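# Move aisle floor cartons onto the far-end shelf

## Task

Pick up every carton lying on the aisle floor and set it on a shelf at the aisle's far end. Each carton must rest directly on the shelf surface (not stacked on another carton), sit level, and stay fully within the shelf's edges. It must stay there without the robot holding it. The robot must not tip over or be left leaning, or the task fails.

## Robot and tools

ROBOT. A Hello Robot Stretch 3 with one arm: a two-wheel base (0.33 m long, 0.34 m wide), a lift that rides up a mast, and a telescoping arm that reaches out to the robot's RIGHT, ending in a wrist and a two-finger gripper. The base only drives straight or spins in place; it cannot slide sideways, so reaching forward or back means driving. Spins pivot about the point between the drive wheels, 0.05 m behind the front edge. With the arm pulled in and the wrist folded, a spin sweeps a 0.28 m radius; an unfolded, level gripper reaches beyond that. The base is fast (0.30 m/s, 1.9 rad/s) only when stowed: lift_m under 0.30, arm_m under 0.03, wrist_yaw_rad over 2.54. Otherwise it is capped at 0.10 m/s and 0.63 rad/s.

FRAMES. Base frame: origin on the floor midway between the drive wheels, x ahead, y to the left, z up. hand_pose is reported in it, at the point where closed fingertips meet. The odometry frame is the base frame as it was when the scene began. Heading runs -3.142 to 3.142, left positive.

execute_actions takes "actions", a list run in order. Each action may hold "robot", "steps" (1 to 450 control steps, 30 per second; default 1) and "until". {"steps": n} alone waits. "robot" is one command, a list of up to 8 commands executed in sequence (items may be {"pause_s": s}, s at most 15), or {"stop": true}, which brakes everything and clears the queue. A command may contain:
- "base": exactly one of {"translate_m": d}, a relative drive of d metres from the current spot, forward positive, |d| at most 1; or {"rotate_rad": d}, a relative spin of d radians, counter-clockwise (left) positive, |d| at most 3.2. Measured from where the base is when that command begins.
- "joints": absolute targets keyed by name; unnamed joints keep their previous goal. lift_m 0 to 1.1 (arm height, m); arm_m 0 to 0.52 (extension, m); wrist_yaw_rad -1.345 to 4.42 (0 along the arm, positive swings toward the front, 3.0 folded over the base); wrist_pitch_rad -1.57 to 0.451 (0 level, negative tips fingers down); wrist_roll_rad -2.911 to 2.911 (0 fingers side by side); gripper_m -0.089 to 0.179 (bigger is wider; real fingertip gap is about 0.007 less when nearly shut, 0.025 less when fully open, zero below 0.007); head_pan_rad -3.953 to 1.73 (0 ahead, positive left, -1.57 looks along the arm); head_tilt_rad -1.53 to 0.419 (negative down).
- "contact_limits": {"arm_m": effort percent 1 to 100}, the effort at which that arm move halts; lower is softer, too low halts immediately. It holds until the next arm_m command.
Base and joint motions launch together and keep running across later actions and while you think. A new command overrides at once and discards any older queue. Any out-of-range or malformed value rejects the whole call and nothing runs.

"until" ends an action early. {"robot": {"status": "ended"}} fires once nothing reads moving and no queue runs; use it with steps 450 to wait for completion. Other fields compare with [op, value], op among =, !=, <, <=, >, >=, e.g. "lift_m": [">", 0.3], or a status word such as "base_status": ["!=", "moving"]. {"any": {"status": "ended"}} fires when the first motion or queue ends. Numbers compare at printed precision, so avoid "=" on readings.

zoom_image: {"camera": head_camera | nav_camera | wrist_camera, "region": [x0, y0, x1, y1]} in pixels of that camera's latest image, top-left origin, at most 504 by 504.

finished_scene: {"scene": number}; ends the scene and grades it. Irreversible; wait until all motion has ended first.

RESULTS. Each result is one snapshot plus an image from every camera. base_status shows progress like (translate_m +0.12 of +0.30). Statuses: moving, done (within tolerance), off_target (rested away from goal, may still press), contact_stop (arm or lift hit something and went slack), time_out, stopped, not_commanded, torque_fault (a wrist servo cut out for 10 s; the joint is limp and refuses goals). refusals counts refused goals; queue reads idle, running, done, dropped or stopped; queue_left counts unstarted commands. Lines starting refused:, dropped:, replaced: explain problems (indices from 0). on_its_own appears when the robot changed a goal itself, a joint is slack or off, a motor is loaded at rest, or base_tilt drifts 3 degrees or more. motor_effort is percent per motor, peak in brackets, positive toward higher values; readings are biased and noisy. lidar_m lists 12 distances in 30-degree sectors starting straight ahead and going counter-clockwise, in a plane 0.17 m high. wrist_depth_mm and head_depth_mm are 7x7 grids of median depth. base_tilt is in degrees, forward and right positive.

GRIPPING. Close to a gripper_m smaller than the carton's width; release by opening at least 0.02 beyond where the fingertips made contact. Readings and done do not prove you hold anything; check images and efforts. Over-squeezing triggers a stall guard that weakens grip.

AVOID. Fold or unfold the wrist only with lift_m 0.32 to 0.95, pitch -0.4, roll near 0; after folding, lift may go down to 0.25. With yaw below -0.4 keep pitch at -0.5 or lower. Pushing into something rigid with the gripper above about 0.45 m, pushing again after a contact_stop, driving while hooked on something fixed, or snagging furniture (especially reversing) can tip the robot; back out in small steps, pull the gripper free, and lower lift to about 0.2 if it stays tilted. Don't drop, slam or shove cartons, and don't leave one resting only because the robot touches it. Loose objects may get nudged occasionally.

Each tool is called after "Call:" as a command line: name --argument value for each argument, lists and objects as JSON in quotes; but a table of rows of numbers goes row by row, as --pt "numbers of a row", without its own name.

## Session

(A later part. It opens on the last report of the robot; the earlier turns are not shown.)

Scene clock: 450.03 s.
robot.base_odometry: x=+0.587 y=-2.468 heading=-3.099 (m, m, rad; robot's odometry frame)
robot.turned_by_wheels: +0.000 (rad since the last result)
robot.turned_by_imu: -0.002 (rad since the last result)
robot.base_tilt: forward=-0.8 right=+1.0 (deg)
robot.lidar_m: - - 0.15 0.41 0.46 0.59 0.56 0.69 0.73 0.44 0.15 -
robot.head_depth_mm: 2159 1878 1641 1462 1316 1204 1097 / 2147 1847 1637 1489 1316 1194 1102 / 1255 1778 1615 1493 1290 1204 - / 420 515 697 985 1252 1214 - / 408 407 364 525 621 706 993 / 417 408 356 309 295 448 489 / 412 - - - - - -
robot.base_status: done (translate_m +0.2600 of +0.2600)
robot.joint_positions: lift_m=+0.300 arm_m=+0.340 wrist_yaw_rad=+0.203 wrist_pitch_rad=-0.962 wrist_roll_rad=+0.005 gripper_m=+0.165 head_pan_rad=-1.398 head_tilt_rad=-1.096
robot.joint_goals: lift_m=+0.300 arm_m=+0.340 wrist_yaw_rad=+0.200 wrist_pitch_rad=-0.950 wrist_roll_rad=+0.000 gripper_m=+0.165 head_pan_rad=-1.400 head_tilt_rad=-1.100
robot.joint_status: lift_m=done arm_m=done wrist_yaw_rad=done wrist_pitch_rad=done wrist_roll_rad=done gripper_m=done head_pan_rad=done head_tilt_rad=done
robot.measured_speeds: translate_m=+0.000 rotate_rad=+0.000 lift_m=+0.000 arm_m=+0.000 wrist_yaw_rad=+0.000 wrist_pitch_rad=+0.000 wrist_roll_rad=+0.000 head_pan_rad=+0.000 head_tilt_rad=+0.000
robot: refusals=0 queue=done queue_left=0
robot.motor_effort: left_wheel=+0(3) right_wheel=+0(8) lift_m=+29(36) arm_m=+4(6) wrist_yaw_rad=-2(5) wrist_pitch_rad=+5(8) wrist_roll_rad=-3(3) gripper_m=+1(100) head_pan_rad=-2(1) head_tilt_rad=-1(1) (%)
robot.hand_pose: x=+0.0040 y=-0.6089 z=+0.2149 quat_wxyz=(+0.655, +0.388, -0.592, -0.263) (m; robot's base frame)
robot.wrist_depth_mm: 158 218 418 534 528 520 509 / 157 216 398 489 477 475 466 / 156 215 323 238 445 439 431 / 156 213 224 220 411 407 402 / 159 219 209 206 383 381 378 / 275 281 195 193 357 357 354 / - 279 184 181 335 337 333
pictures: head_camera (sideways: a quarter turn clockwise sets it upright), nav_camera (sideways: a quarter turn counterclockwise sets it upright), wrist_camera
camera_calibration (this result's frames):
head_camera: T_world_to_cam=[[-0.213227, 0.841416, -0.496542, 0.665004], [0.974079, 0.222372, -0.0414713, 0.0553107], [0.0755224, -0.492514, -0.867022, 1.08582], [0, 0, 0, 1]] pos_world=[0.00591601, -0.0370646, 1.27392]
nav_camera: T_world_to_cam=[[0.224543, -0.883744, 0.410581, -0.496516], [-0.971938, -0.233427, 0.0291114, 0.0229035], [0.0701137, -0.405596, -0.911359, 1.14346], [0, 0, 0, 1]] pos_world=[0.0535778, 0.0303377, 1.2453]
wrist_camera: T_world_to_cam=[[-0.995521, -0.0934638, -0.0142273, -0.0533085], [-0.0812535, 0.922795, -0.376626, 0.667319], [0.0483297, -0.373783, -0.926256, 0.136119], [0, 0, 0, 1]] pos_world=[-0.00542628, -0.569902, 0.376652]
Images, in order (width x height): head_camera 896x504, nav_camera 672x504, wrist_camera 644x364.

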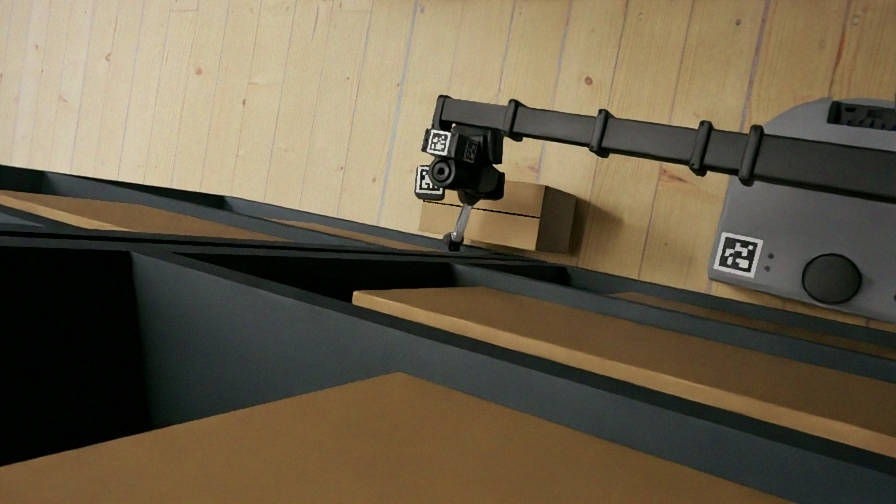

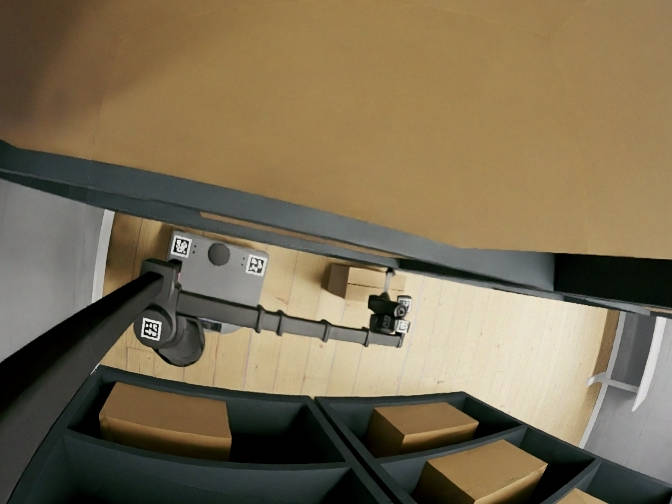

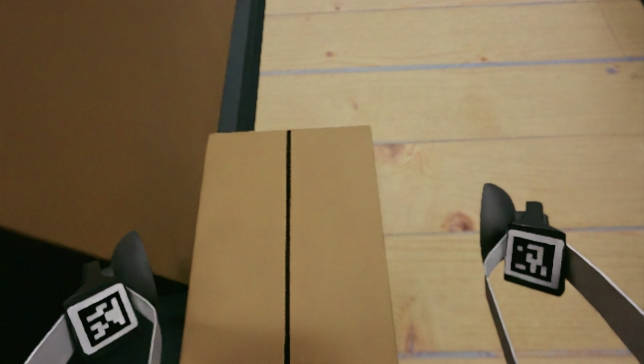

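Call:
execute_actions --actions '[{"robot":[{"joints":{"arm_m":0.27,"gripper_m":0.155}},{"joints":{"lift_m":0.228}},{"joints":{"gripper_m":0.04}},{"pause_s":0.7},{"joints":{"lift_m":0.25}},{"base":{"translate_m":-0.1}},{"joints":{"lift_m":0.42}}],"steps":450,"until":{"robot":{"status":"ended"}}}]'

Scene clock: 454.60 s.
robot.base_odometry: x=+0.587 y=-2.468 heading=-3.100 (m, m, rad; robot's odometry frame)
robot.turned_by_wheels: -0.001 (rad since the last result)
robot.turned_by_imu: -0.015 (rad since the last result)
robot.base_tilt: forward=-0.9 right=+0.9 (deg)
robot.lidar_m: - - 0.15 0.41 0.46 0.59 0.55 0.69 0.73 0.44 0.15 -
robot.head_depth_mm: 2157 1866 1651 1456 1318 1203 1102 / 2180 1878 1640 1463 1311 1192 1096 / 2007 1783 1623 1480 1288 1210 - / 463 569 924 1217 1253 1214 - / 407 406 371 552 666 717 1001 / 415 405 356 309 300 451 500 / 412 - - - - - -
robot.base_status: done (translate_m +0.2599 of +0.2600)
robot.joint_positions: lift_m=+0.261 arm_m=+0.270 wrist_yaw_rad=+0.192 wrist_pitch_rad=-0.932 wrist_roll_rad=+0.029 gripper_m=+0.155 head_pan_rad=-1.398 head_tilt_rad=-1.096
robot.joint_goals: lift_m=+0.261 arm_m=+0.270 wrist_yaw_rad=+0.200 wrist_pitch_rad=-0.950 wrist_roll_rad=+0.000 gripper_m=+0.155 head_pan_rad=-1.400 head_tilt_rad=-1.100
robot.joint_status: lift_m=contact_stop arm_m=done wrist_yaw_rad=done wrist_pitch_rad=done wrist_roll_rad=done gripper_m=done head_pan_rad=done head_tilt_rad=done
robot.measured_speeds: translate_m=-0.002 rotate_rad=-0.014 lift_m=-0.006 arm_m=+0.000 wrist_yaw_rad=+0.080 wrist_pitch_rad=+0.168 wrist_roll_rad=+0.216 head_pan_rad=+0.000 head_tilt_rad=+0.000
robot: refusals=0 queue=dropped queue_left=0
robot.on_its_own: lift_m is slack since a contact_stop, until your next command for it (your +0.228 is given up)
robot.motor_effort: left_wheel=-11(11) right_wheel=+41(40) lift_m=+30(29) arm_m=+2(7) wrist_yaw_rad=+6(10) wrist_pitch_rad=-14(14) wrist_roll_rad=-18(18) gripper_m=+1(54) head_pan_rad=-1(1) head_tilt_rad=-2(2) (%)
robot.hand_pose: x=+0.0039 y=-0.5459 z=+0.1792 quat_wxyz=(+0.651, +0.373, -0.608, -0.262) (m; robot's base frame)
robot.wrist_depth_mm: 175 244 413 504 494 479 465 / 172 238 226 221 447 434 424 / 175 220 205 200 408 399 393 / 215 233 189 184 380 373 361 / 288 278 175 172 350 - 339 / 277 167 162 159 323 318 319 / - 156 152 149 302 304 297
pictures: head_camera (sideways: a quarter turn clockwise sets it upright), nav_camera (sideways: a quarter turn counterclockwise sets it upright), wrist_camera
dropped: robot: command 1 of its queue: lift_m: contact_stop
camera_calibration (this result's frames):
head_camera: T_world_to_cam=[[-0.21323, 0.841415, -0.496542, 0.665004], [0.974079, 0.222376, -0.0414713, 0.0553107], [0.0755241, -0.492514, -0.867022, 1.08582], [0, 0, 0, 1]] pos_world=[0.00591614, -0.0370646, 1.27392]
nav_camera: T_world_to_cam=[[0.224546, -0.883743, 0.410581, -0.496516], [-0.971938, -0.23343, 0.0291114, 0.0229035], [0.0701151, -0.405596, -0.911359, 1.14346], [0, 0, 0, 1]] pos_world=[0.0535776, 0.0303379, 1.2453]
wrist_camera: T_world_to_cam=[[-0.997476, -0.0635587, -0.0316483, -0.0285999], [-0.0455072, 0.914435, -0.402166, 0.595556], [0.0545015, -0.399711, -0.91502, 0.110404], [0, 0, 0, 1]] pos_world=[-0.00744277, -0.502286, 0.339629]
Images, in order (width x height): head_camera 896x504, nav_camera 672x504, wrist_camera 644x364.

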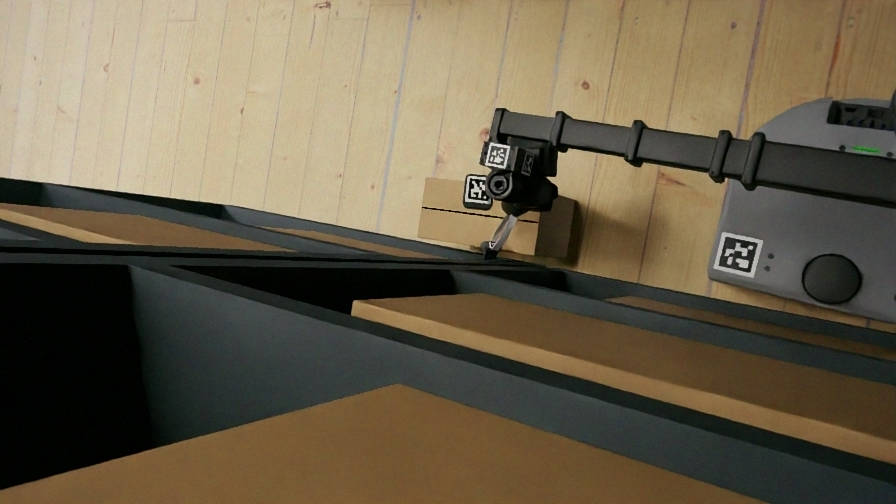

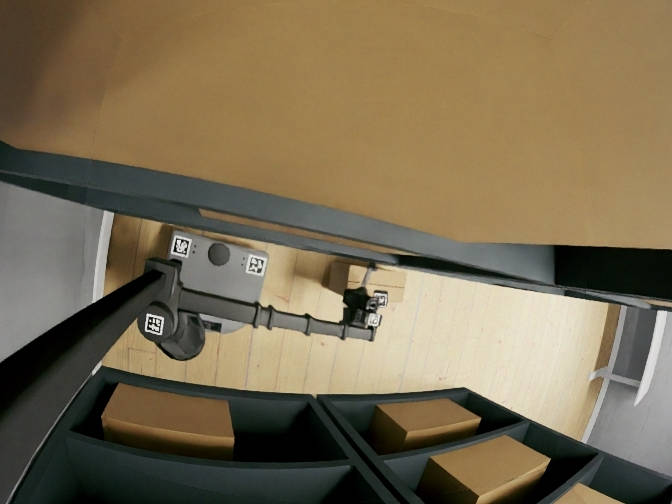

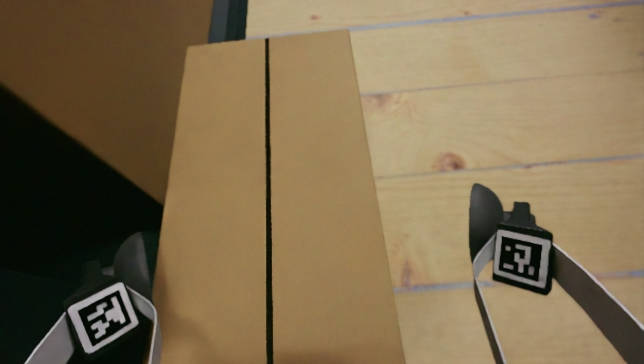

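Call:
execute_actions --actions '[{"robot":[{"joints":{"lift_m":0.29}},{"joints":{"wrist_yaw_rad":0.36,"gripper_m":0.165}},{"joints":{"lift_m":0.228}},{"joints":{"gripper_m":0.04}},{"pause_s":0.7},{"joints":{"lift_m":0.25}},{"base":{"translate_m":-0.1}},{"joints":{"lift_m":0.42}}],"steps":450,"until":{"robot":{"status":"ended"}}}]'

Scene clock: 459.57 s.
robot.base_odometry: x=+0.587 y=-2.468 heading=-3.100 (m, m, rad; robot's odometry frame)
robot.turned_by_wheels: +0.000 (rad since the last result)
robot.turned_by_imu: +0.000 (rad since the last result)
robot.base_tilt: forward=-0.8 right=+0.9 (deg)
robot.lidar_m: - - 0.15 0.41 0.46 0.59 0.55 0.69 0.73 0.44 0.15 -
robot.head_depth_mm: 2169 1874 1642 1457 1320 1196 1102 / 2158 1849 1627 1461 1311 1197 1104 / 2019 1804 1621 1475 1290 1208 - / 462 563 909 1210 1258 1212 - / 406 406 370 548 663 716 994 / 415 405 357 309 297 451 496 / 412 - - - - - -
robot.base_status: done (translate_m +0.2600 of +0.2600)
robot.joint_positions: lift_m=+0.290 arm_m=+0.270 wrist_yaw_rad=+0.321 wrist_pitch_rad=-0.948 wrist_roll_rad=+0.006 gripper_m=+0.165 head_pan_rad=-1.398 head_tilt_rad=-1.096
robot.joint_goals: lift_m=+0.290 arm_m=+0.270 wrist_yaw_rad=+0.360 wrist_pitch_rad=-0.950 wrist_roll_rad=+0.000 gripper_m=+0.165 head_pan_rad=-1.400 head_tilt_rad=-1.100
robot.joint_status: lift_m=done arm_m=done wrist_yaw_rad=off_target wrist_pitch_rad=done wrist_roll_rad=done gripper_m=done head_pan_rad=done head_tilt_rad=done
robot.measured_speeds: translate_m=+0.000 rotate_rad=+0.000 lift_m=+0.000 arm_m=+0.000 wrist_yaw_rad=+0.000 wrist_pitch_rad=+0.000 wrist_roll_rad=+0.000 head_pan_rad=+0.000 head_tilt_rad=+0.000
robot: refusals=0 queue=dropped queue_left=0
robot.on_its_own: right_wheel is at rest, and its effort (+28) is outside its rest range (-18 to +18); wrist_yaw_rad is at rest, and its effort (+34) is outside its rest range (-12 to +12)
robot.motor_effort: left_wheel=-10(10) right_wheel=+28(34) lift_m=+37(39) arm_m=+1(2) wrist_yaw_rad=+34(34) wrist_pitch_rad=-1(9) wrist_roll_rad=-3(14) gripper_m=+16(58) head_pan_rad=-1(1) head_tilt_rad=-1(1) (%)
robot.hand_pose: x=+0.0194 y=-0.5382 z=+0.2064 quat_wxyz=(+0.671, +0.419, -0.571, -0.220) (m; robot's base frame)
robot.wrist_depth_mm: 145 188 326 528 532 509 503 / 168 192 262 251 470 468 466 / 216 220 256 229 431 438 426 / 305 289 221 213 394 403 397 / 128 313 203 198 368 377 366 / 129 - 187 185 346 346 346 / 314 300 175 173 176 330 324
pictures: head_camera (sideways: a quarter turn clockwise sets it upright), nav_camera (sideways: a quarter turn counterclockwise sets it upright), wrist_camera
dropped: robot: command 1 of its queue: wrist_yaw_rad: off_target
camera_calibration (this result's frames):
head_camera: T_world_to_cam=[[-0.213226, 0.841416, -0.496542, 0.665004], [0.974079, 0.222372, -0.0414713, 0.0553107], [0.0755223, -0.492514, -0.867022, 1.08582], [0, 0, 0, 1]] pos_world=[0.005916, -0.0370646, 1.27392]
nav_camera: T_world_to_cam=[[0.224543, -0.883744, 0.410581, -0.496516], [-0.971939, -0.233427, 0.0291114, 0.0229035], [0.0701135, -0.405596, -0.911359, 1.14346], [0, 0, 0, 1]] pos_world=[0.0535778, 0.0303377, 1.2453]
wrist_camera: T_world_to_cam=[[-0.97758, -0.209961, -0.0159344, -0.0941509], [-0.187329, 0.901765, -0.389523, 0.593574], [0.0961539, -0.377805, -0.920879, 0.14973], [0, 0, 0, 1]] pos_world=[0.00475636, -0.498463, 0.367594]
Images, in order (width x height): head_camera 896x504, nav_camera 672x504, wrist_camera 644x364.

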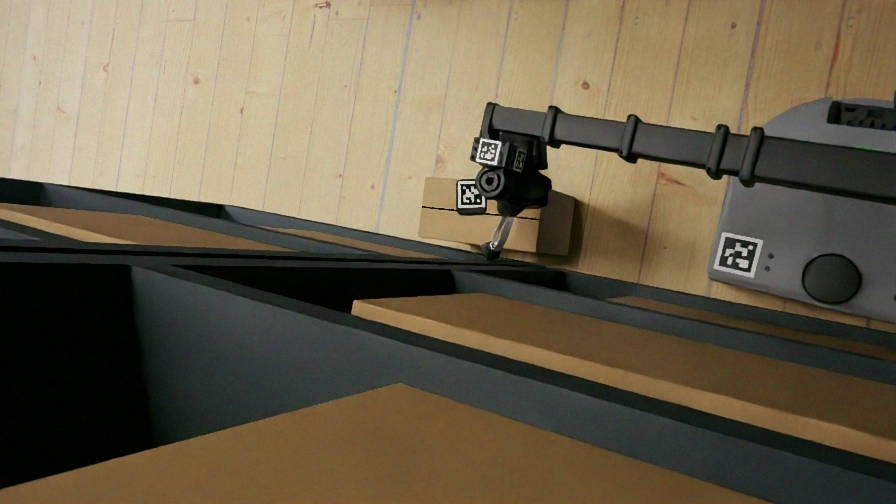

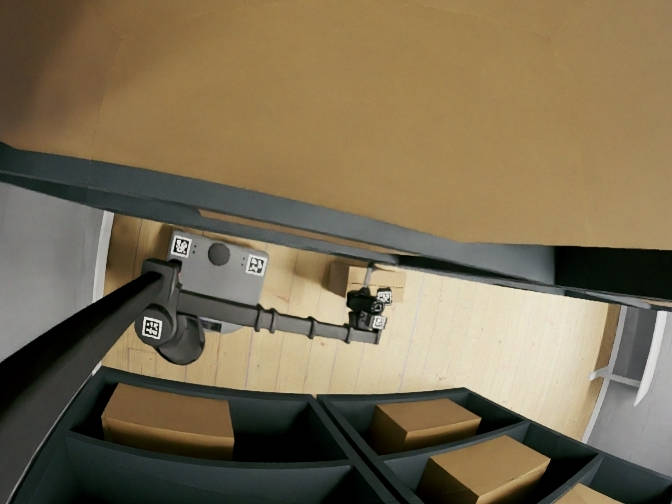

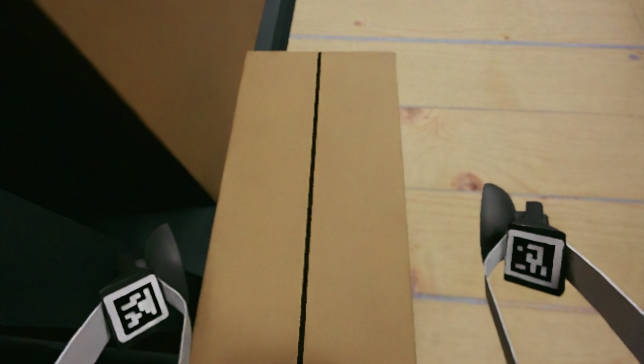

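Call:
execute_actions --actions '[{"robot":[{"joints":{"wrist_yaw_rad":0.3,"gripper_m":0.145}},{"joints":{"lift_m":0.228}},{"joints":{"gripper_m":0.04}},{"pause_s":0.7},{"joints":{"lift_m":0.25}},{"base":{"translate_m":-0.1}},{"joints":{"lift_m":0.42}}],"steps":450,"until":{"robot":{"status":"ended"}}}]'

Scene clock: 463.80 s.
robot.base_odometry: x=+0.587 y=-2.468 heading=-3.100 (m, m, rad; robot's odometry frame)
robot.turned_by_wheels: +0.000 (rad since the last result)
robot.turned_by_imu: -0.013 (rad since the last result)
robot.base_tilt: forward=-0.9 right=+0.9 (deg)
robot.lidar_m: - - 0.15 0.41 0.46 0.59 0.55 0.69 0.70 0.44 0.15 -
robot.head_depth_mm: 2171 1868 1644 1459 1318 1199 1104 / 2141 1853 1643 1461 1321 1193 1097 / 2063 1818 1629 1470 1287 1212 - / 504 822 975 1219 1256 1212 - / 406 412 377 571 704 924 1006 / 413 405 357 313 301 454 510 / 415 416 - - - - 395
robot.base_status: done (translate_m +0.2599 of +0.2600)
robot.joint_positions: lift_m=+0.258 arm_m=+0.270 wrist_yaw_rad=+0.295 wrist_pitch_rad=-0.938 wrist_roll_rad=+0.028 gripper_m=+0.145 head_pan_rad=-1.398 head_tilt_rad=-1.096
robot.joint_goals: lift_m=+0.258 arm_m=+0.270 wrist_yaw_rad=+0.300 wrist_pitch_rad=-0.950 wrist_roll_rad=+0.000 gripper_m=+0.145 head_pan_rad=-1.400 head_tilt_rad=-1.100
robot.joint_status: lift_m=contact_stop arm_m=done wrist_yaw_rad=done wrist_pitch_rad=done wrist_roll_rad=done gripper_m=done head_pan_rad=done head_tilt_rad=done
robot.measured_speeds: translate_m=-0.002 rotate_rad=-0.009 lift_m=-0.006 arm_m=+0.000 wrist_yaw_rad=+0.060 wrist_pitch_rad=+0.216 wrist_roll_rad=+0.216 head_pan_rad=+0.000 head_tilt_rad=+0.000
robot: refusals=0 queue=dropped queue_left=0
robot.on_its_own: lift_m is slack since a contact_stop, until your next command for it (your +0.228 is given up)
robot.motor_effort: left_wheel=-8(10) right_wheel=+32(32) lift_m=+29(38) arm_m=+2(2) wrist_yaw_rad=+4(33) wrist_pitch_rad=-12(12) wrist_roll_rad=-18(18) gripper_m=-1(85) head_pan_rad=-1(2) head_tilt_rad=-2(1) (%)
robot.hand_pose: x=+0.0167 y=-0.5412 z=+0.1758 quat_wxyz=(+0.663, +0.406, -0.586, -0.230) (m; robot's base frame)
robot.wrist_depth_mm: 157 212 307 235 481 471 462 / 162 212 220 214 437 429 422 / 195 215 202 195 398 394 385 / 266 262 185 181 366 369 361 / 294 287 171 168 337 - 336 / 138 164 159 156 317 314 314 / - 194 150 147 149 301 295
pictures: head_camera (sideways: a quarter turn clockwise sets it upright), nav_camera (sideways: a quarter turn counterclockwise sets it upright), wrist_camera
dropped: robot: command 1 of its queue: lift_m: contact_stop
camera_calibration (this result's frames):
head_camera: T_world_to_cam=[[-0.21323, 0.841415, -0.496542, 0.665004], [0.974079, 0.222376, -0.0414713, 0.0553107], [0.0755242, -0.492514, -0.867022, 1.08582], [0, 0, 0, 1]] pos_world=[0.00591615, -0.0370646, 1.27392]
nav_camera: T_world_to_cam=[[0.224547, -0.883743, 0.410581, -0.496516], [-0.971938, -0.233431, 0.0291114, 0.0229035], [0.0701152, -0.405596, -0.911359, 1.14346], [0, 0, 0, 1]] pos_world=[0.0535776, 0.0303379, 1.2453]
wrist_camera: T_world_to_cam=[[-0.985643, -0.166126, -0.0301811, -0.0715223], [-0.140739, 0.907091, -0.396709, 0.587215], [0.0932807, -0.386765, -0.917448, 0.115226], [0, 0, 0, 1]] pos_world=[0.00140023, -0.499974, 0.336509]
Images, in order (width x height): head_camera 896x504, nav_camera 672x504, wrist_camera 644x364.

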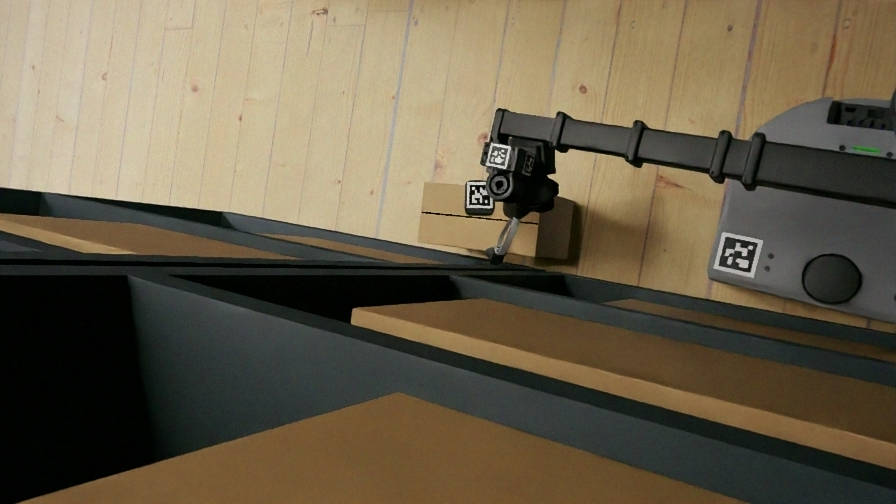

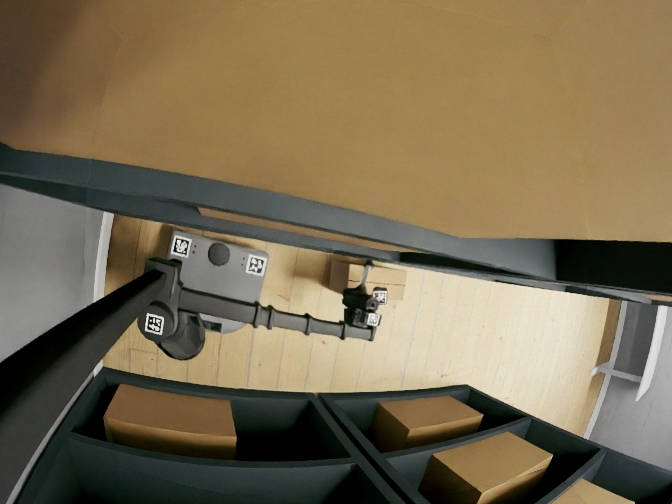

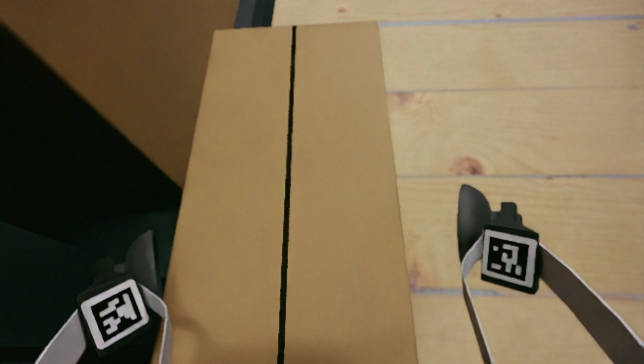

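Call:
execute_actions --actions '[{"robot":[{"joints":{"lift_m":0.29}},{"joints":{"wrist_yaw_rad":0.33,"gripper_m":0.17}},{"joints":{"lift_m":0.235}},{"base":{"translate_m":-0.06},"joints":{"wrist_yaw_rad":0.2}},{"joints":{"gripper_m":0.04}},{"pause_s":0.7},{"joints":{"lift_m":0.42}}],"steps":450,"until":{"robot":{"status":"ended"}}}]'

Scene clock: 475.80 s.
robot.base_odometry: x=+0.647 y=-2.466 heading=-3.099 (m, m, rad; robot's odometry frame)
robot.turned_by_wheels: +0.001 (rad since the last result)
robot.turned_by_imu: +0.000 (rad since the last result)
robot.base_tilt: forward=-0.8 right=+0.9 (deg)
robot.lidar_m: 0.15 0.16 0.21 0.42 0.46 0.52 0.49 0.50 0.64 0.71 0.24 0.16
robot.head_depth_mm: 2179 1861 1638 1456 1317 1198 1107 / 2174 1861 1630 1507 1317 1203 1101 / 2134 1859 1622 1102 1293 1208 - / 1211 1481 1547 1381 1305 1210 - / 519 589 719 838 1208 1154 1089 / 417 420 574 558 630 678 848 / 425 402 360 344 479 472 524
robot.base_status: done (translate_m -0.0600 of -0.0600)
robot.joint_positions: lift_m=+0.420 arm_m=+0.270 wrist_yaw_rad=+0.199 wrist_pitch_rad=-0.967 wrist_roll_rad=-0.003 gripper_m=+0.058 head_pan_rad=-1.398 head_tilt_rad=-1.096
robot.joint_goals: lift_m=+0.420 arm_m=+0.270 wrist_yaw_rad=+0.200 wrist_pitch_rad=-0.950 wrist_roll_rad=+0.000 gripper_m=+0.059 head_pan_rad=-1.400 head_tilt_rad=-1.100
robot.joint_status: lift_m=done arm_m=done wrist_yaw_rad=done wrist_pitch_rad=done wrist_roll_rad=done gripper_m=off_target head_pan_rad=done head_tilt_rad=done
robot.measured_speeds: translate_m=+0.000 rotate_rad=+0.000 lift_m=+0.000 arm_m=+0.000 wrist_yaw_rad=+0.000 wrist_pitch_rad=+0.000 wrist_roll_rad=+0.000 head_pan_rad=+0.000 head_tilt_rad=+0.000
robot: refusals=0 queue=done queue_left=0
robot.on_its_own: gripper_m is held at +0.059, not at your +0.040, by its stall guard, which is still easing
robot.motor_effort: left_wheel=+1(8) right_wheel=-1(34) lift_m=+38(41) arm_m=+2(2) wrist_yaw_rad=+1(17) wrist_pitch_rad=+7(8) wrist_roll_rad=+1(14) gripper_m=-5(100) head_pan_rad=-1(0) head_tilt_rad=-1(1) (%)
robot.hand_pose: x=+0.0033 y=-0.5380 z=+0.3339 quat_wxyz=(+0.657, +0.390, -0.589, -0.265) (m; robot's base frame)
robot.wrist_depth_mm: 252 221 210 221 690 669 527 / 250 197 187 186 628 620 526 / 247 289 168 167 574 574 518 / 272 289 154 153 155 539 518 / 385 353 140 140 140 - 490 / 226 134 129 129 129 457 466 / 215 425 120 120 122 441 438
pictures: head_camera (sideways: a quarter turn clockwise sets it upright), nav_camera (sideways: a quarter turn counterclockwise sets it upright), wrist_camera
camera_calibration (this result's frames):
head_camera: T_world_to_cam=[[-0.213226, 0.841416, -0.496542, 0.665004], [0.97408, 0.222372, -0.0414713, 0.0553107], [0.0755222, -0.492514, -0.867022, 1.08582], [0, 0, 0, 1]] pos_world=[0.00591599, -0.0370646, 1.27392]
nav_camera: T_world_to_cam=[[0.224543, -0.883744, 0.410581, -0.496516], [-0.971939, -0.233427, 0.0291114, 0.0229035], [0.0701135, -0.405596, -0.911359, 1.14346], [0, 0, 0, 1]] pos_world=[0.0535778, 0.0303377, 1.2453]
wrist_camera: T_world_to_cam=[[-0.99529, -0.0965288, -0.00890813, -0.0491134], [-0.0862887, 0.92407, -0.372356, 0.645939], [0.0441748, -0.369834, -0.928047, 0.275612], [0, 0, 0, 1]] pos_world=[-0.00531996, -0.499703, 0.495863]
Images, in order (width x height): head_camera 896x504, nav_camera 672x504, wrist_camera 644x364.

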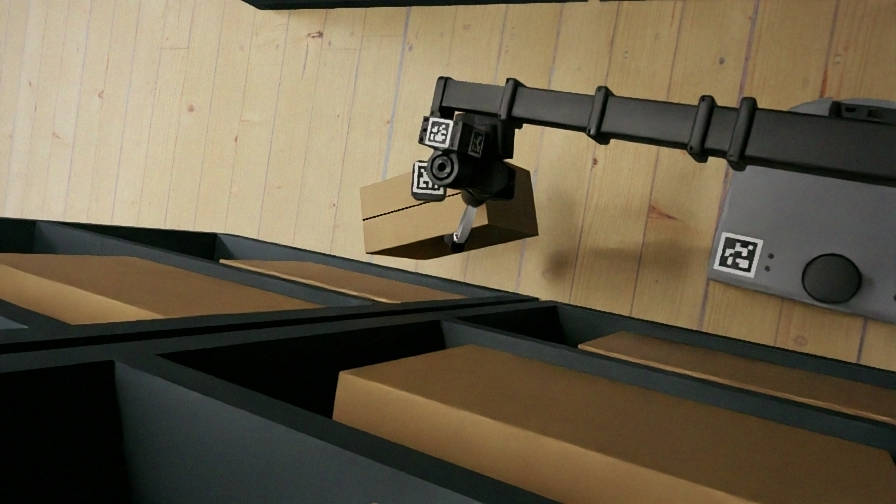

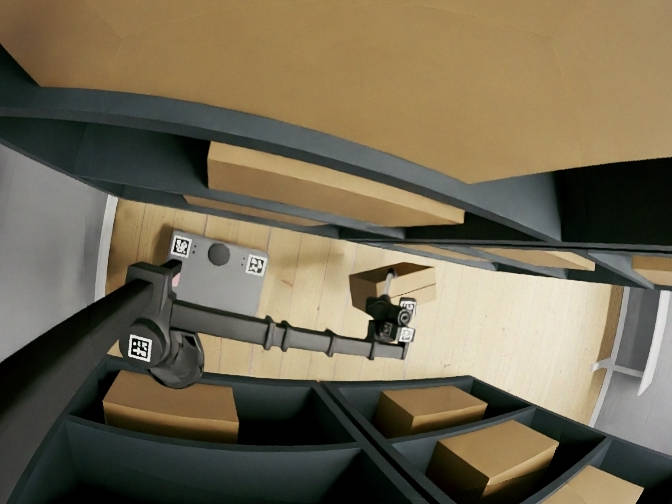

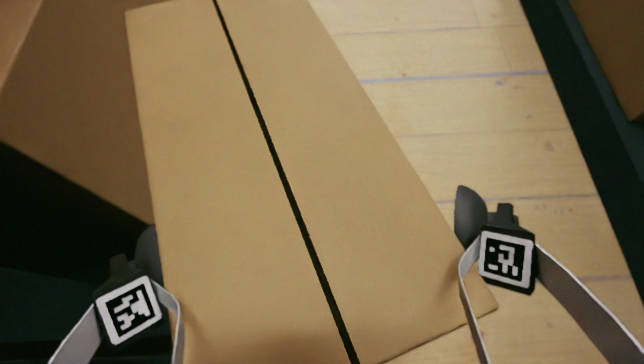

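Call:
execute_actions --actions '[{"robot":[{"joints":{"lift_m":0.232}},{"joints":{"gripper_m":0.17}},{"joints":{"arm_m":0.35,"wrist_yaw_rad":0.32,"lift_m":0.24}},{"joints":{"lift_m":0.228}},{"joints":{"gripper_m":0.04}},{"pause_s":0.7},{"joints":{"lift_m":0.45}},{"joints":{"arm_m":0.02}}],"steps":450,"until":{"robot":{"status":"ended"}}}]'

Scene clock: 481.53 s.
robot.base_odometry: x=+0.647 y=-2.466 heading=-3.099 (m, m, rad; robot's odometry frame)
robot.turned_by_wheels: +0.000 (rad since the last result)
robot.turned_by_imu: +0.000 (rad since the last result)
robot.base_tilt: forward=-0.8 right=+1.0 (deg)
robot.lidar_m: 0.15 0.16 0.21 0.42 0.46 0.52 0.49 0.50 0.65 0.47 0.24 0.16
robot.head_depth_mm: 2162 1850 1646 1463 1323 1197 1102 / 2176 1846 1630 1466 1310 1199 1102 / 2139 1853 1637 1456 1294 1205 - / 1221 1490 1553 1386 1288 1211 - / 517 589 718 834 1207 1152 1092 / 418 419 575 558 629 678 845 / 425 402 360 344 480 473 523
robot.base_status: done (translate_m -0.0600 of -0.0600)
robot.joint_positions: lift_m=+0.233 arm_m=+0.270 wrist_yaw_rad=+0.201 wrist_pitch_rad=-0.951 wrist_roll_rad=-0.004 gripper_m=+0.093 head_pan_rad=-1.398 head_tilt_rad=-1.096
robot.joint_goals: lift_m=+0.233 arm_m=+0.270 wrist_yaw_rad=+0.200 wrist_pitch_rad=-0.950 wrist_roll_rad=+0.000 gripper_m=+0.092 head_pan_rad=-1.400 head_tilt_rad=-1.100
robot.joint_status: lift_m=contact_stop arm_m=done wrist_yaw_rad=done wrist_pitch_rad=done wrist_roll_rad=done gripper_m=off_target head_pan_rad=done head_tilt_rad=done
robot.measured_speeds: translate_m=+0.000 rotate_rad=+0.000 lift_m=+0.002 arm_m=+0.000 wrist_yaw_rad=+0.000 wrist_pitch_rad=+0.024 wrist_roll_rad=+0.000 head_pan_rad=+0.000 head_tilt_rad=+0.000
robot: refusals=0 queue=dropped queue_left=0
robot.on_its_own: gripper_m is held at +0.092, not at your +0.040, by its stall guard, which is still easing; lift_m is slack since a contact_stop, until your next command for it
robot.motor_effort: left_wheel=+1(1) right_wheel=-3(3) lift_m=+29(38) arm_m=+2(2) wrist_yaw_rad=-1(2) wrist_pitch_rad=-1(8) wrist_roll_rad=+2(2) gripper_m=-21(47) head_pan_rad=-1(1) head_tilt_rad=-1(1) (%)
robot.hand_pose: x=+0.0042 y=-0.5415 z=+0.1488 quat_wxyz=(+0.659, +0.386, -0.591, -0.258) (m; robot's base frame)
robot.wrist_depth_mm: 248 200 194 197 443 439 429 / 248 184 176 175 405 396 396 / 245 169 161 161 365 367 362 / 263 271 150 148 150 338 338 / 254 260 139 138 137 - 314 / 237 133 130 129 128 288 295 / 204 289 121 121 122 277 276
pictures: head_camera (sideways: a quarter turn clockwise sets it upright), nav_camera (sideways: a quarter turn counterclockwise sets it upright), wrist_camera
dropped: robot: command 0 of its queue: lift_m: contact_stop
camera_calibration (this result's frames):
head_camera: T_world_to_cam=[[-0.213228, 0.841416, -0.496542, 0.665004], [0.974079, 0.222374, -0.0414713, 0.0553107], [0.0755231, -0.492514, -0.867022, 1.08582], [0, 0, 0, 1]] pos_world=[0.00591606, -0.0370646, 1.27392]
nav_camera: T_world_to_cam=[[0.224545, -0.883744, 0.410581, -0.496516], [-0.971938, -0.233428, 0.0291114, 0.0229035], [0.0701142, -0.405596, -0.911359, 1.14346], [0, 0, 0, 1]] pos_world=[0.0535777, 0.0303378, 1.2453]
wrist_camera: T_world_to_cam=[[-0.994966, -0.09974, -0.00977568, -0.0517512], [-0.0881931, 0.917736, -0.387275, 0.57911], [0.0475983, -0.384463, -0.921912, 0.0936253], [0, 0, 0, 1]] pos_world=[-0.00487364, -0.500636, 0.310083]
Images, in order (width x height): head_camera 896x504, nav_camera 672x504, wrist_camera 644x364.

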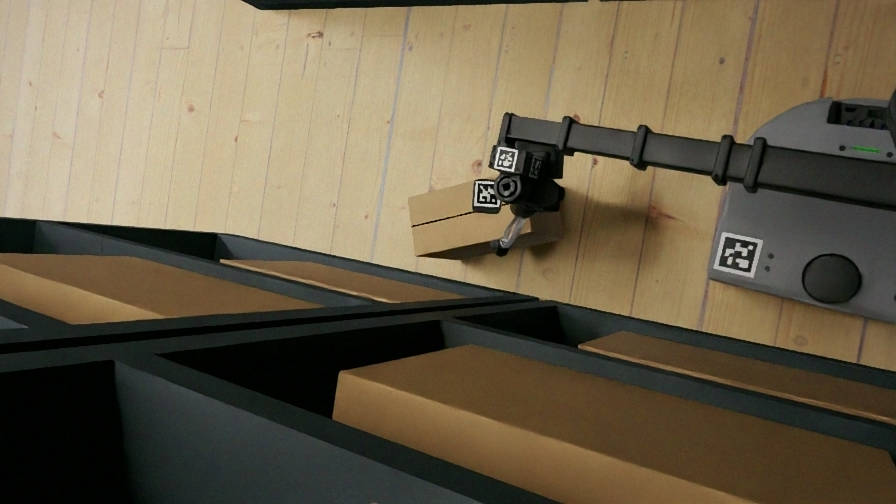

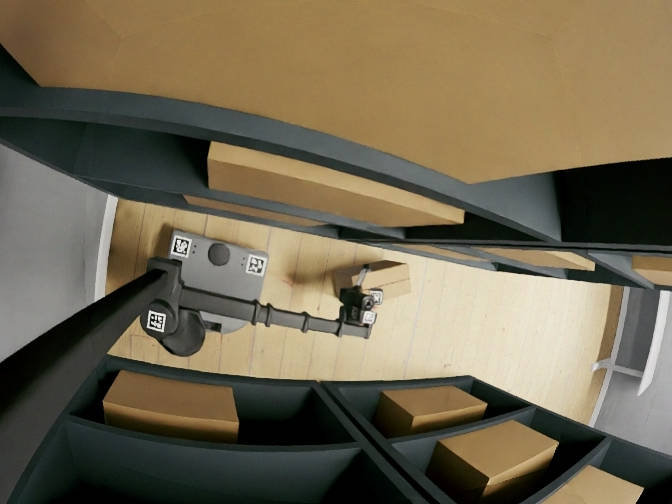

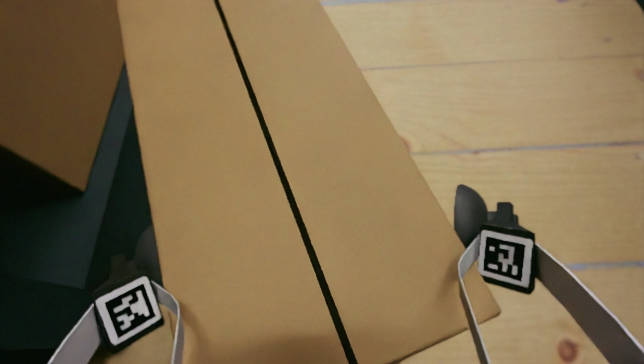

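Carton sagged; it's resting now. Continue.

Call:
execute_actions --actions '[{"robot":[{"joints":{"gripper_m":0.175,"lift_m":0.245}},{"joints":{"arm_m":0.35,"wrist_yaw_rad":0.4}},{"joints":{"lift_m":0.23}},{"joints":{"gripper_m":0.04}},{"pause_s":0.7},{"joints":{"lift_m":0.45}},{"joints":{"arm_m":0.05}}],"steps":450,"until":{"robot":{"status":"ended"}}}]'

Scene clock: 497.67 s.
robot.base_odometry: x=+0.647 y=-2.466 heading=-3.099 (m, m, rad; robot's odometry frame)
robot.turned_by_wheels: +0.000 (rad since the last result)
robot.turned_by_imu: -0.001 (rad since the last result)
robot.base_tilt: forward=-0.8 right=+0.9 (deg)
robot.lidar_m: 0.15 0.16 0.21 0.42 0.46 0.52 0.49 0.50 0.64 0.85 0.24 0.16
robot.head_depth_mm: 2174 1873 1643 1458 1318 1202 1101 / 2155 1866 1630 1445 1335 1192 1102 / 2154 1856 1629 1450 1336 1197 - / 1218 1483 1548 1422 919 860 - / 517 591 719 838 1196 1152 1083 / 418 420 576 558 629 680 846 / 426 402 360 343 479 473 523
robot.base_status: done (translate_m -0.0600 of -0.0600)
robot.joint_positions: lift_m=+0.450 arm_m=+0.050 wrist_yaw_rad=+0.402 wrist_pitch_rad=-0.963 wrist_roll_rad=-0.004 gripper_m=+0.080 head_pan_rad=-1.398 head_tilt_rad=-1.096
robot.joint_goals: lift_m=+0.450 arm_m=+0.050 wrist_yaw_rad=+0.400 wrist_pitch_rad=-0.950 wrist_roll_rad=+0.000 gripper_m=+0.079 head_pan_rad=-1.400 head_tilt_rad=-1.100
robot.joint_status: lift_m=done arm_m=done wrist_yaw_rad=done wrist_pitch_rad=done wrist_roll_rad=done gripper_m=off_target head_pan_rad=done head_tilt_rad=done
robot.measured_speeds: translate_m=+0.000 rotate_rad=+0.000 lift_m=+0.000 arm_m=+0.000 wrist_yaw_rad=+0.000 wrist_pitch_rad=+0.000 wrist_roll_rad=+0.000 head_pan_rad=+0.000 head_tilt_rad=+0.000
robot: refusals=0 queue=done queue_left=0
robot.on_its_own: gripper_m is held at +0.079, not at your +0.040, by its stall guard, which is still easing
robot.motor_effort: left_wheel=+1(2) right_wheel=-3(6) lift_m=+39(40) arm_m=-5(5) wrist_yaw_rad=-2(5) wrist_pitch_rad=+5(7) wrist_roll_rad=+2(2) gripper_m=-17(100) head_pan_rad=+0(1) head_tilt_rad=-2(2) (%)
robot.hand_pose: x=+0.0279 y=-0.3117 z=+0.3643 quat_wxyz=(+0.681, +0.447, -0.547, -0.195) (m; robot's base frame)
robot.wrist_depth_mm: 227 226 307 641 728 733 685 / 289 261 168 166 654 659 642 / 391 343 156 155 157 617 600 / 510 498 147 145 145 571 567 / 474 481 138 137 136 538 533 / 199 229 130 129 128 486 498 / 202 270 123 122 122 466 467
pictures: head_camera (sideways: a quarter turn clockwise sets it upright), nav_camera (sideways: a quarter turn counterclockwise sets it upright), wrist_camera
camera_calibration (this result's frames):
head_camera: T_world_to_cam=[[-0.213226, 0.841416, -0.496542, 0.665004], [0.97408, 0.222372, -0.0414713, 0.0553107], [0.0755222, -0.492514, -0.867022, 1.08582], [0, 0, 0, 1]] pos_world=[0.00591599, -0.0370646, 1.27392]
nav_camera: T_world_to_cam=[[0.224543, -0.883744, 0.410581, -0.496516], [-0.971939, -0.233427, 0.0291114, 0.0229035], [0.0701135, -0.405596, -0.911359, 1.14346], [0, 0, 0, 1]] pos_world=[0.0535778, 0.0303377, 1.2453]
wrist_camera: T_world_to_cam=[[-0.955067, -0.296269, -0.00844928, -0.0660424], [-0.271543, 0.886073, -0.375686, 0.444857], [0.118791, -0.356511, -0.926709, 0.388031], [0, 0, 0, 1]] pos_world=[0.0116283, -0.275405, 0.52616]
Images, in order (width x height): head_camera 896x504, nav_camera 672x504, wrist_camera 644x364.

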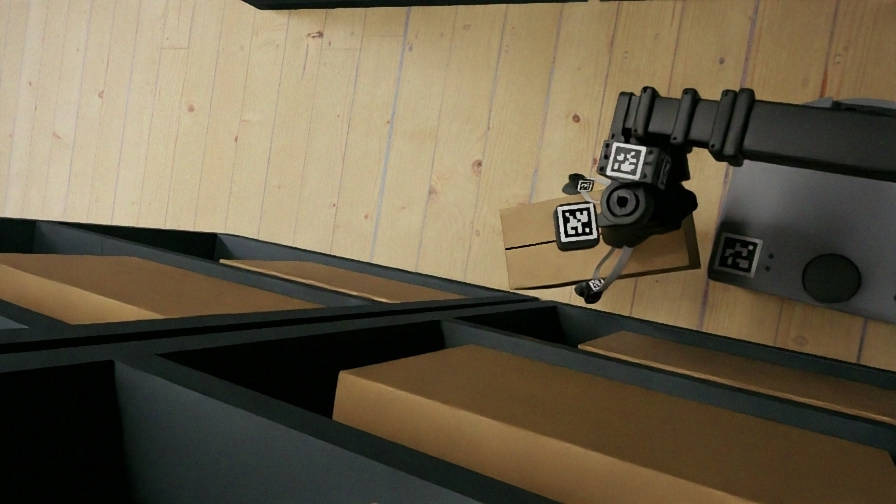

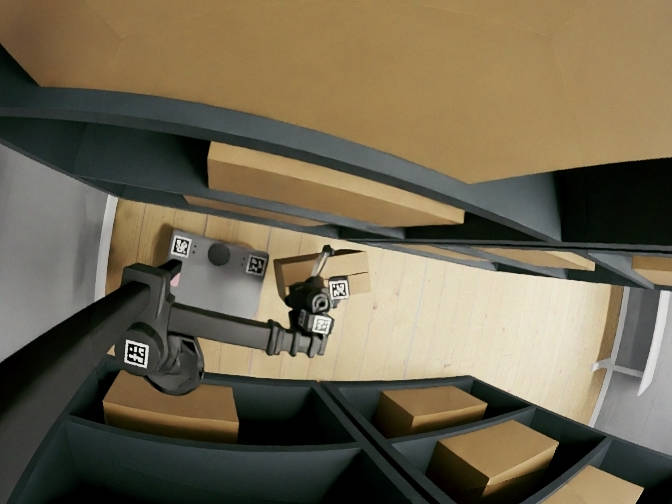

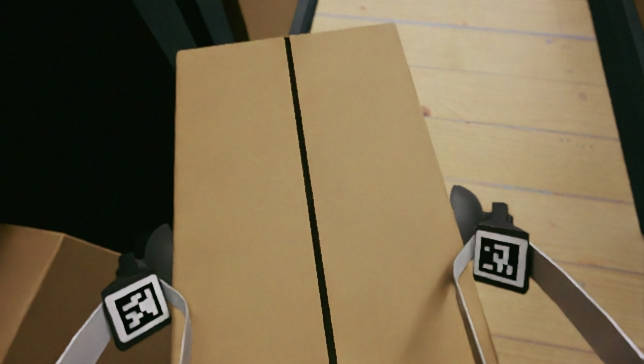

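Call:
execute_actions --actions '[{"robot":[{"base":{"rotate_rad":-1.59},"joints":{"wrist_yaw_rad":1.6,"arm_m":0.0,"gripper_m":0.035,"head_pan_rad":-1.3,"head_tilt_rad":-0.8}},{"base":{"translate_m":-0.13},"joints":{"lift_m":0.83}}],"steps":450,"until":{"robot":{"status":"ended"}}}]'

Scene clock: 510.60 s.
robot.base_odometry: x=+0.651 y=-2.595 heading=+1.594 (m, m, rad; robot's odometry frame)
robot.turned_by_wheels: -1.590 (rad since the last result)
robot.turned_by_imu: -1.230 (rad since the last result)
robot.base_tilt: forward=-0.8 right=+1.0 (deg)
robot.lidar_m: 0.46 0.27 0.23 0.47 0.33 0.29 0.29 0.33 0.42 0.42 0.48 0.80
robot.head_depth_mm: 716 730 540 466 909 811 - / 754 719 535 999 904 - - / 798 709 531 1045 894 818 - / 852 703 542 1072 894 992 - / 828 694 563 1067 909 1247 434 / 729 686 881 999 1145 1266 446 / 654 673 789 913 1129 1281 442
robot.base_status: off_target (translate_m -0.1294 of -0.1300)
robot.joint_positions: lift_m=+0.830 arm_m=+0.000 wrist_yaw_rad=+1.599 wrist_pitch_rad=-0.965 wrist_roll_rad=-0.003 gripper_m=+0.081 head_pan_rad=-1.305 head_tilt_rad=-0.801
robot.joint_goals: lift_m=+0.830 arm_m=+0.000 wrist_yaw_rad=+1.600 wrist_pitch_rad=-0.950 wrist_roll_rad=+0.000 gripper_m=+0.079 head_pan_rad=-1.300 head_tilt_rad=-0.800
robot.joint_status: lift_m=done arm_m=done wrist_yaw_rad=done wrist_pitch_rad=done wrist_roll_rad=done gripper_m=off_target head_pan_rad=done head_tilt_rad=done
robot.measured_speeds: translate_m=+0.000 rotate_rad=+0.000 lift_m=+0.000 arm_m=+0.000 wrist_yaw_rad=+0.000 wrist_pitch_rad=+0.000 wrist_roll_rad=+0.000 head_pan_rad=+0.000 head_tilt_rad=+0.000
robot: refusals=0 queue=done queue_left=0
robot.on_its_own: gripper_m is held at +0.079, not at your +0.035, by its stall guard, which is still easing; left_wheel is at rest, and its effort (-69) is outside its rest range (-18 to +18); right_wheel is at rest, and its effort (-100) is outside its rest range (-18 to +18)
robot.motor_effort: left_wheel=-69(92) right_wheel=-100(100) lift_m=+39(39) arm_m=-4(6) wrist_yaw_rad=+1(5) wrist_pitch_rad=+6(7) wrist_roll_rad=+2(2) gripper_m=-32(100) head_pan_rad=+3(13) head_tilt_rad=+0(15) (%)
robot.hand_pose: x=+0.1046 y=-0.1419 z=+0.7441 quat_wxyz=(+0.673, +0.677, -0.200, +0.221) (m; robot's base frame)
robot.wrist_depth_mm: 377 517 817 - - 661 501 / 384 500 167 166 - 687 466 / 391 482 157 155 156 822 429 / 397 629 147 145 145 909 403 / 392 589 138 137 136 852 380 / 386 558 130 129 129 527 357 / 458 692 123 123 122 506 484
pictures: head_camera (sideways: a quarter turn clockwise sets it upright), nav_camera (sideways: a quarter turn counterclockwise sets it upright), wrist_camera
camera_calibration (this result's frames):
head_camera: T_world_to_cam=[[-0.242261, 0.642495, -0.726987, 0.965432], [0.953137, 0.297564, -0.0546429, 0.072605], [0.181217, -0.706156, -0.684474, 0.847815], [0, 0, 0, 1]] pos_world=[0.0110453, -0.0432001, 1.28613]
nav_camera: T_world_to_cam=[[0.263505, -0.705919, 0.657452, -0.81836], [-0.949169, -0.311375, 0.0460953, 0.000638886], [0.172175, -0.636179, -0.752085, 0.935806], [0, 0, 0, 1]] pos_world=[0.0551265, 0.0178437, 1.24181]
wrist_camera: T_world_to_cam=[[-0.0739426, -0.997223, -0.00885032, -0.130592], [-0.92476, 0.0718861, -0.3737, 0.409122], [0.373299, -0.0194479, -0.927507, 0.813191], [0, 0, 0, 1]] pos_world=[0.0651203, -0.143825, 0.905974]
Images, in order (width x height): head_camera 896x504, nav_camera 672x504, wrist_camera 644x364.

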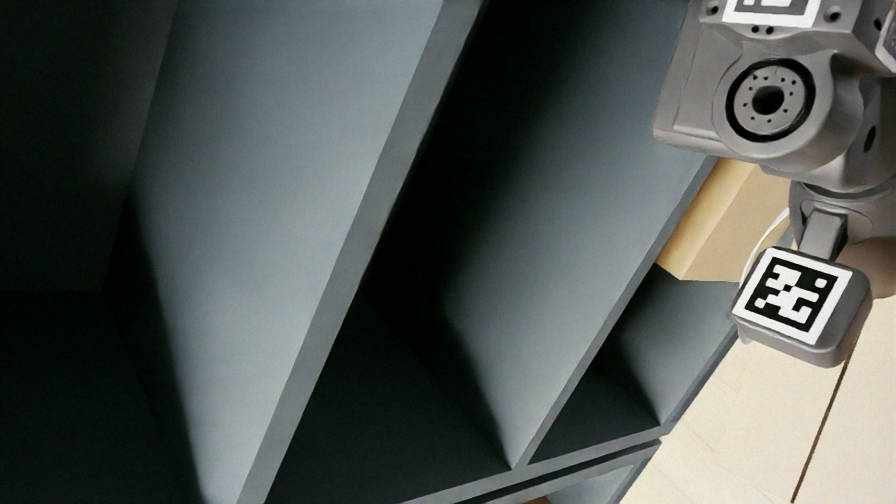

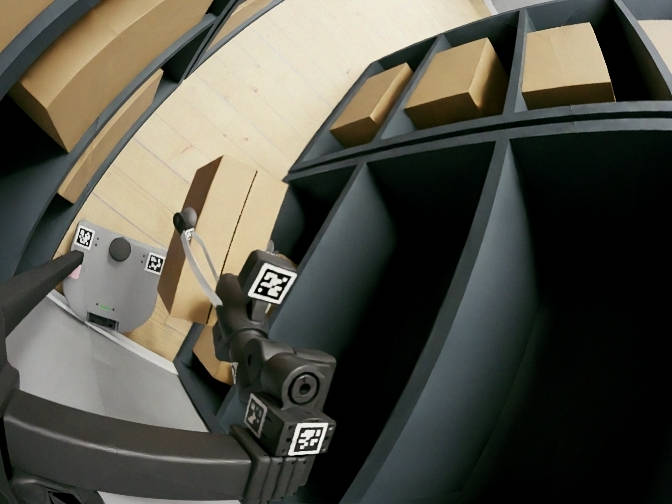

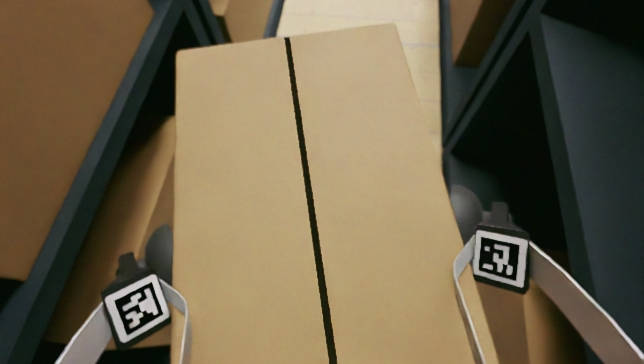

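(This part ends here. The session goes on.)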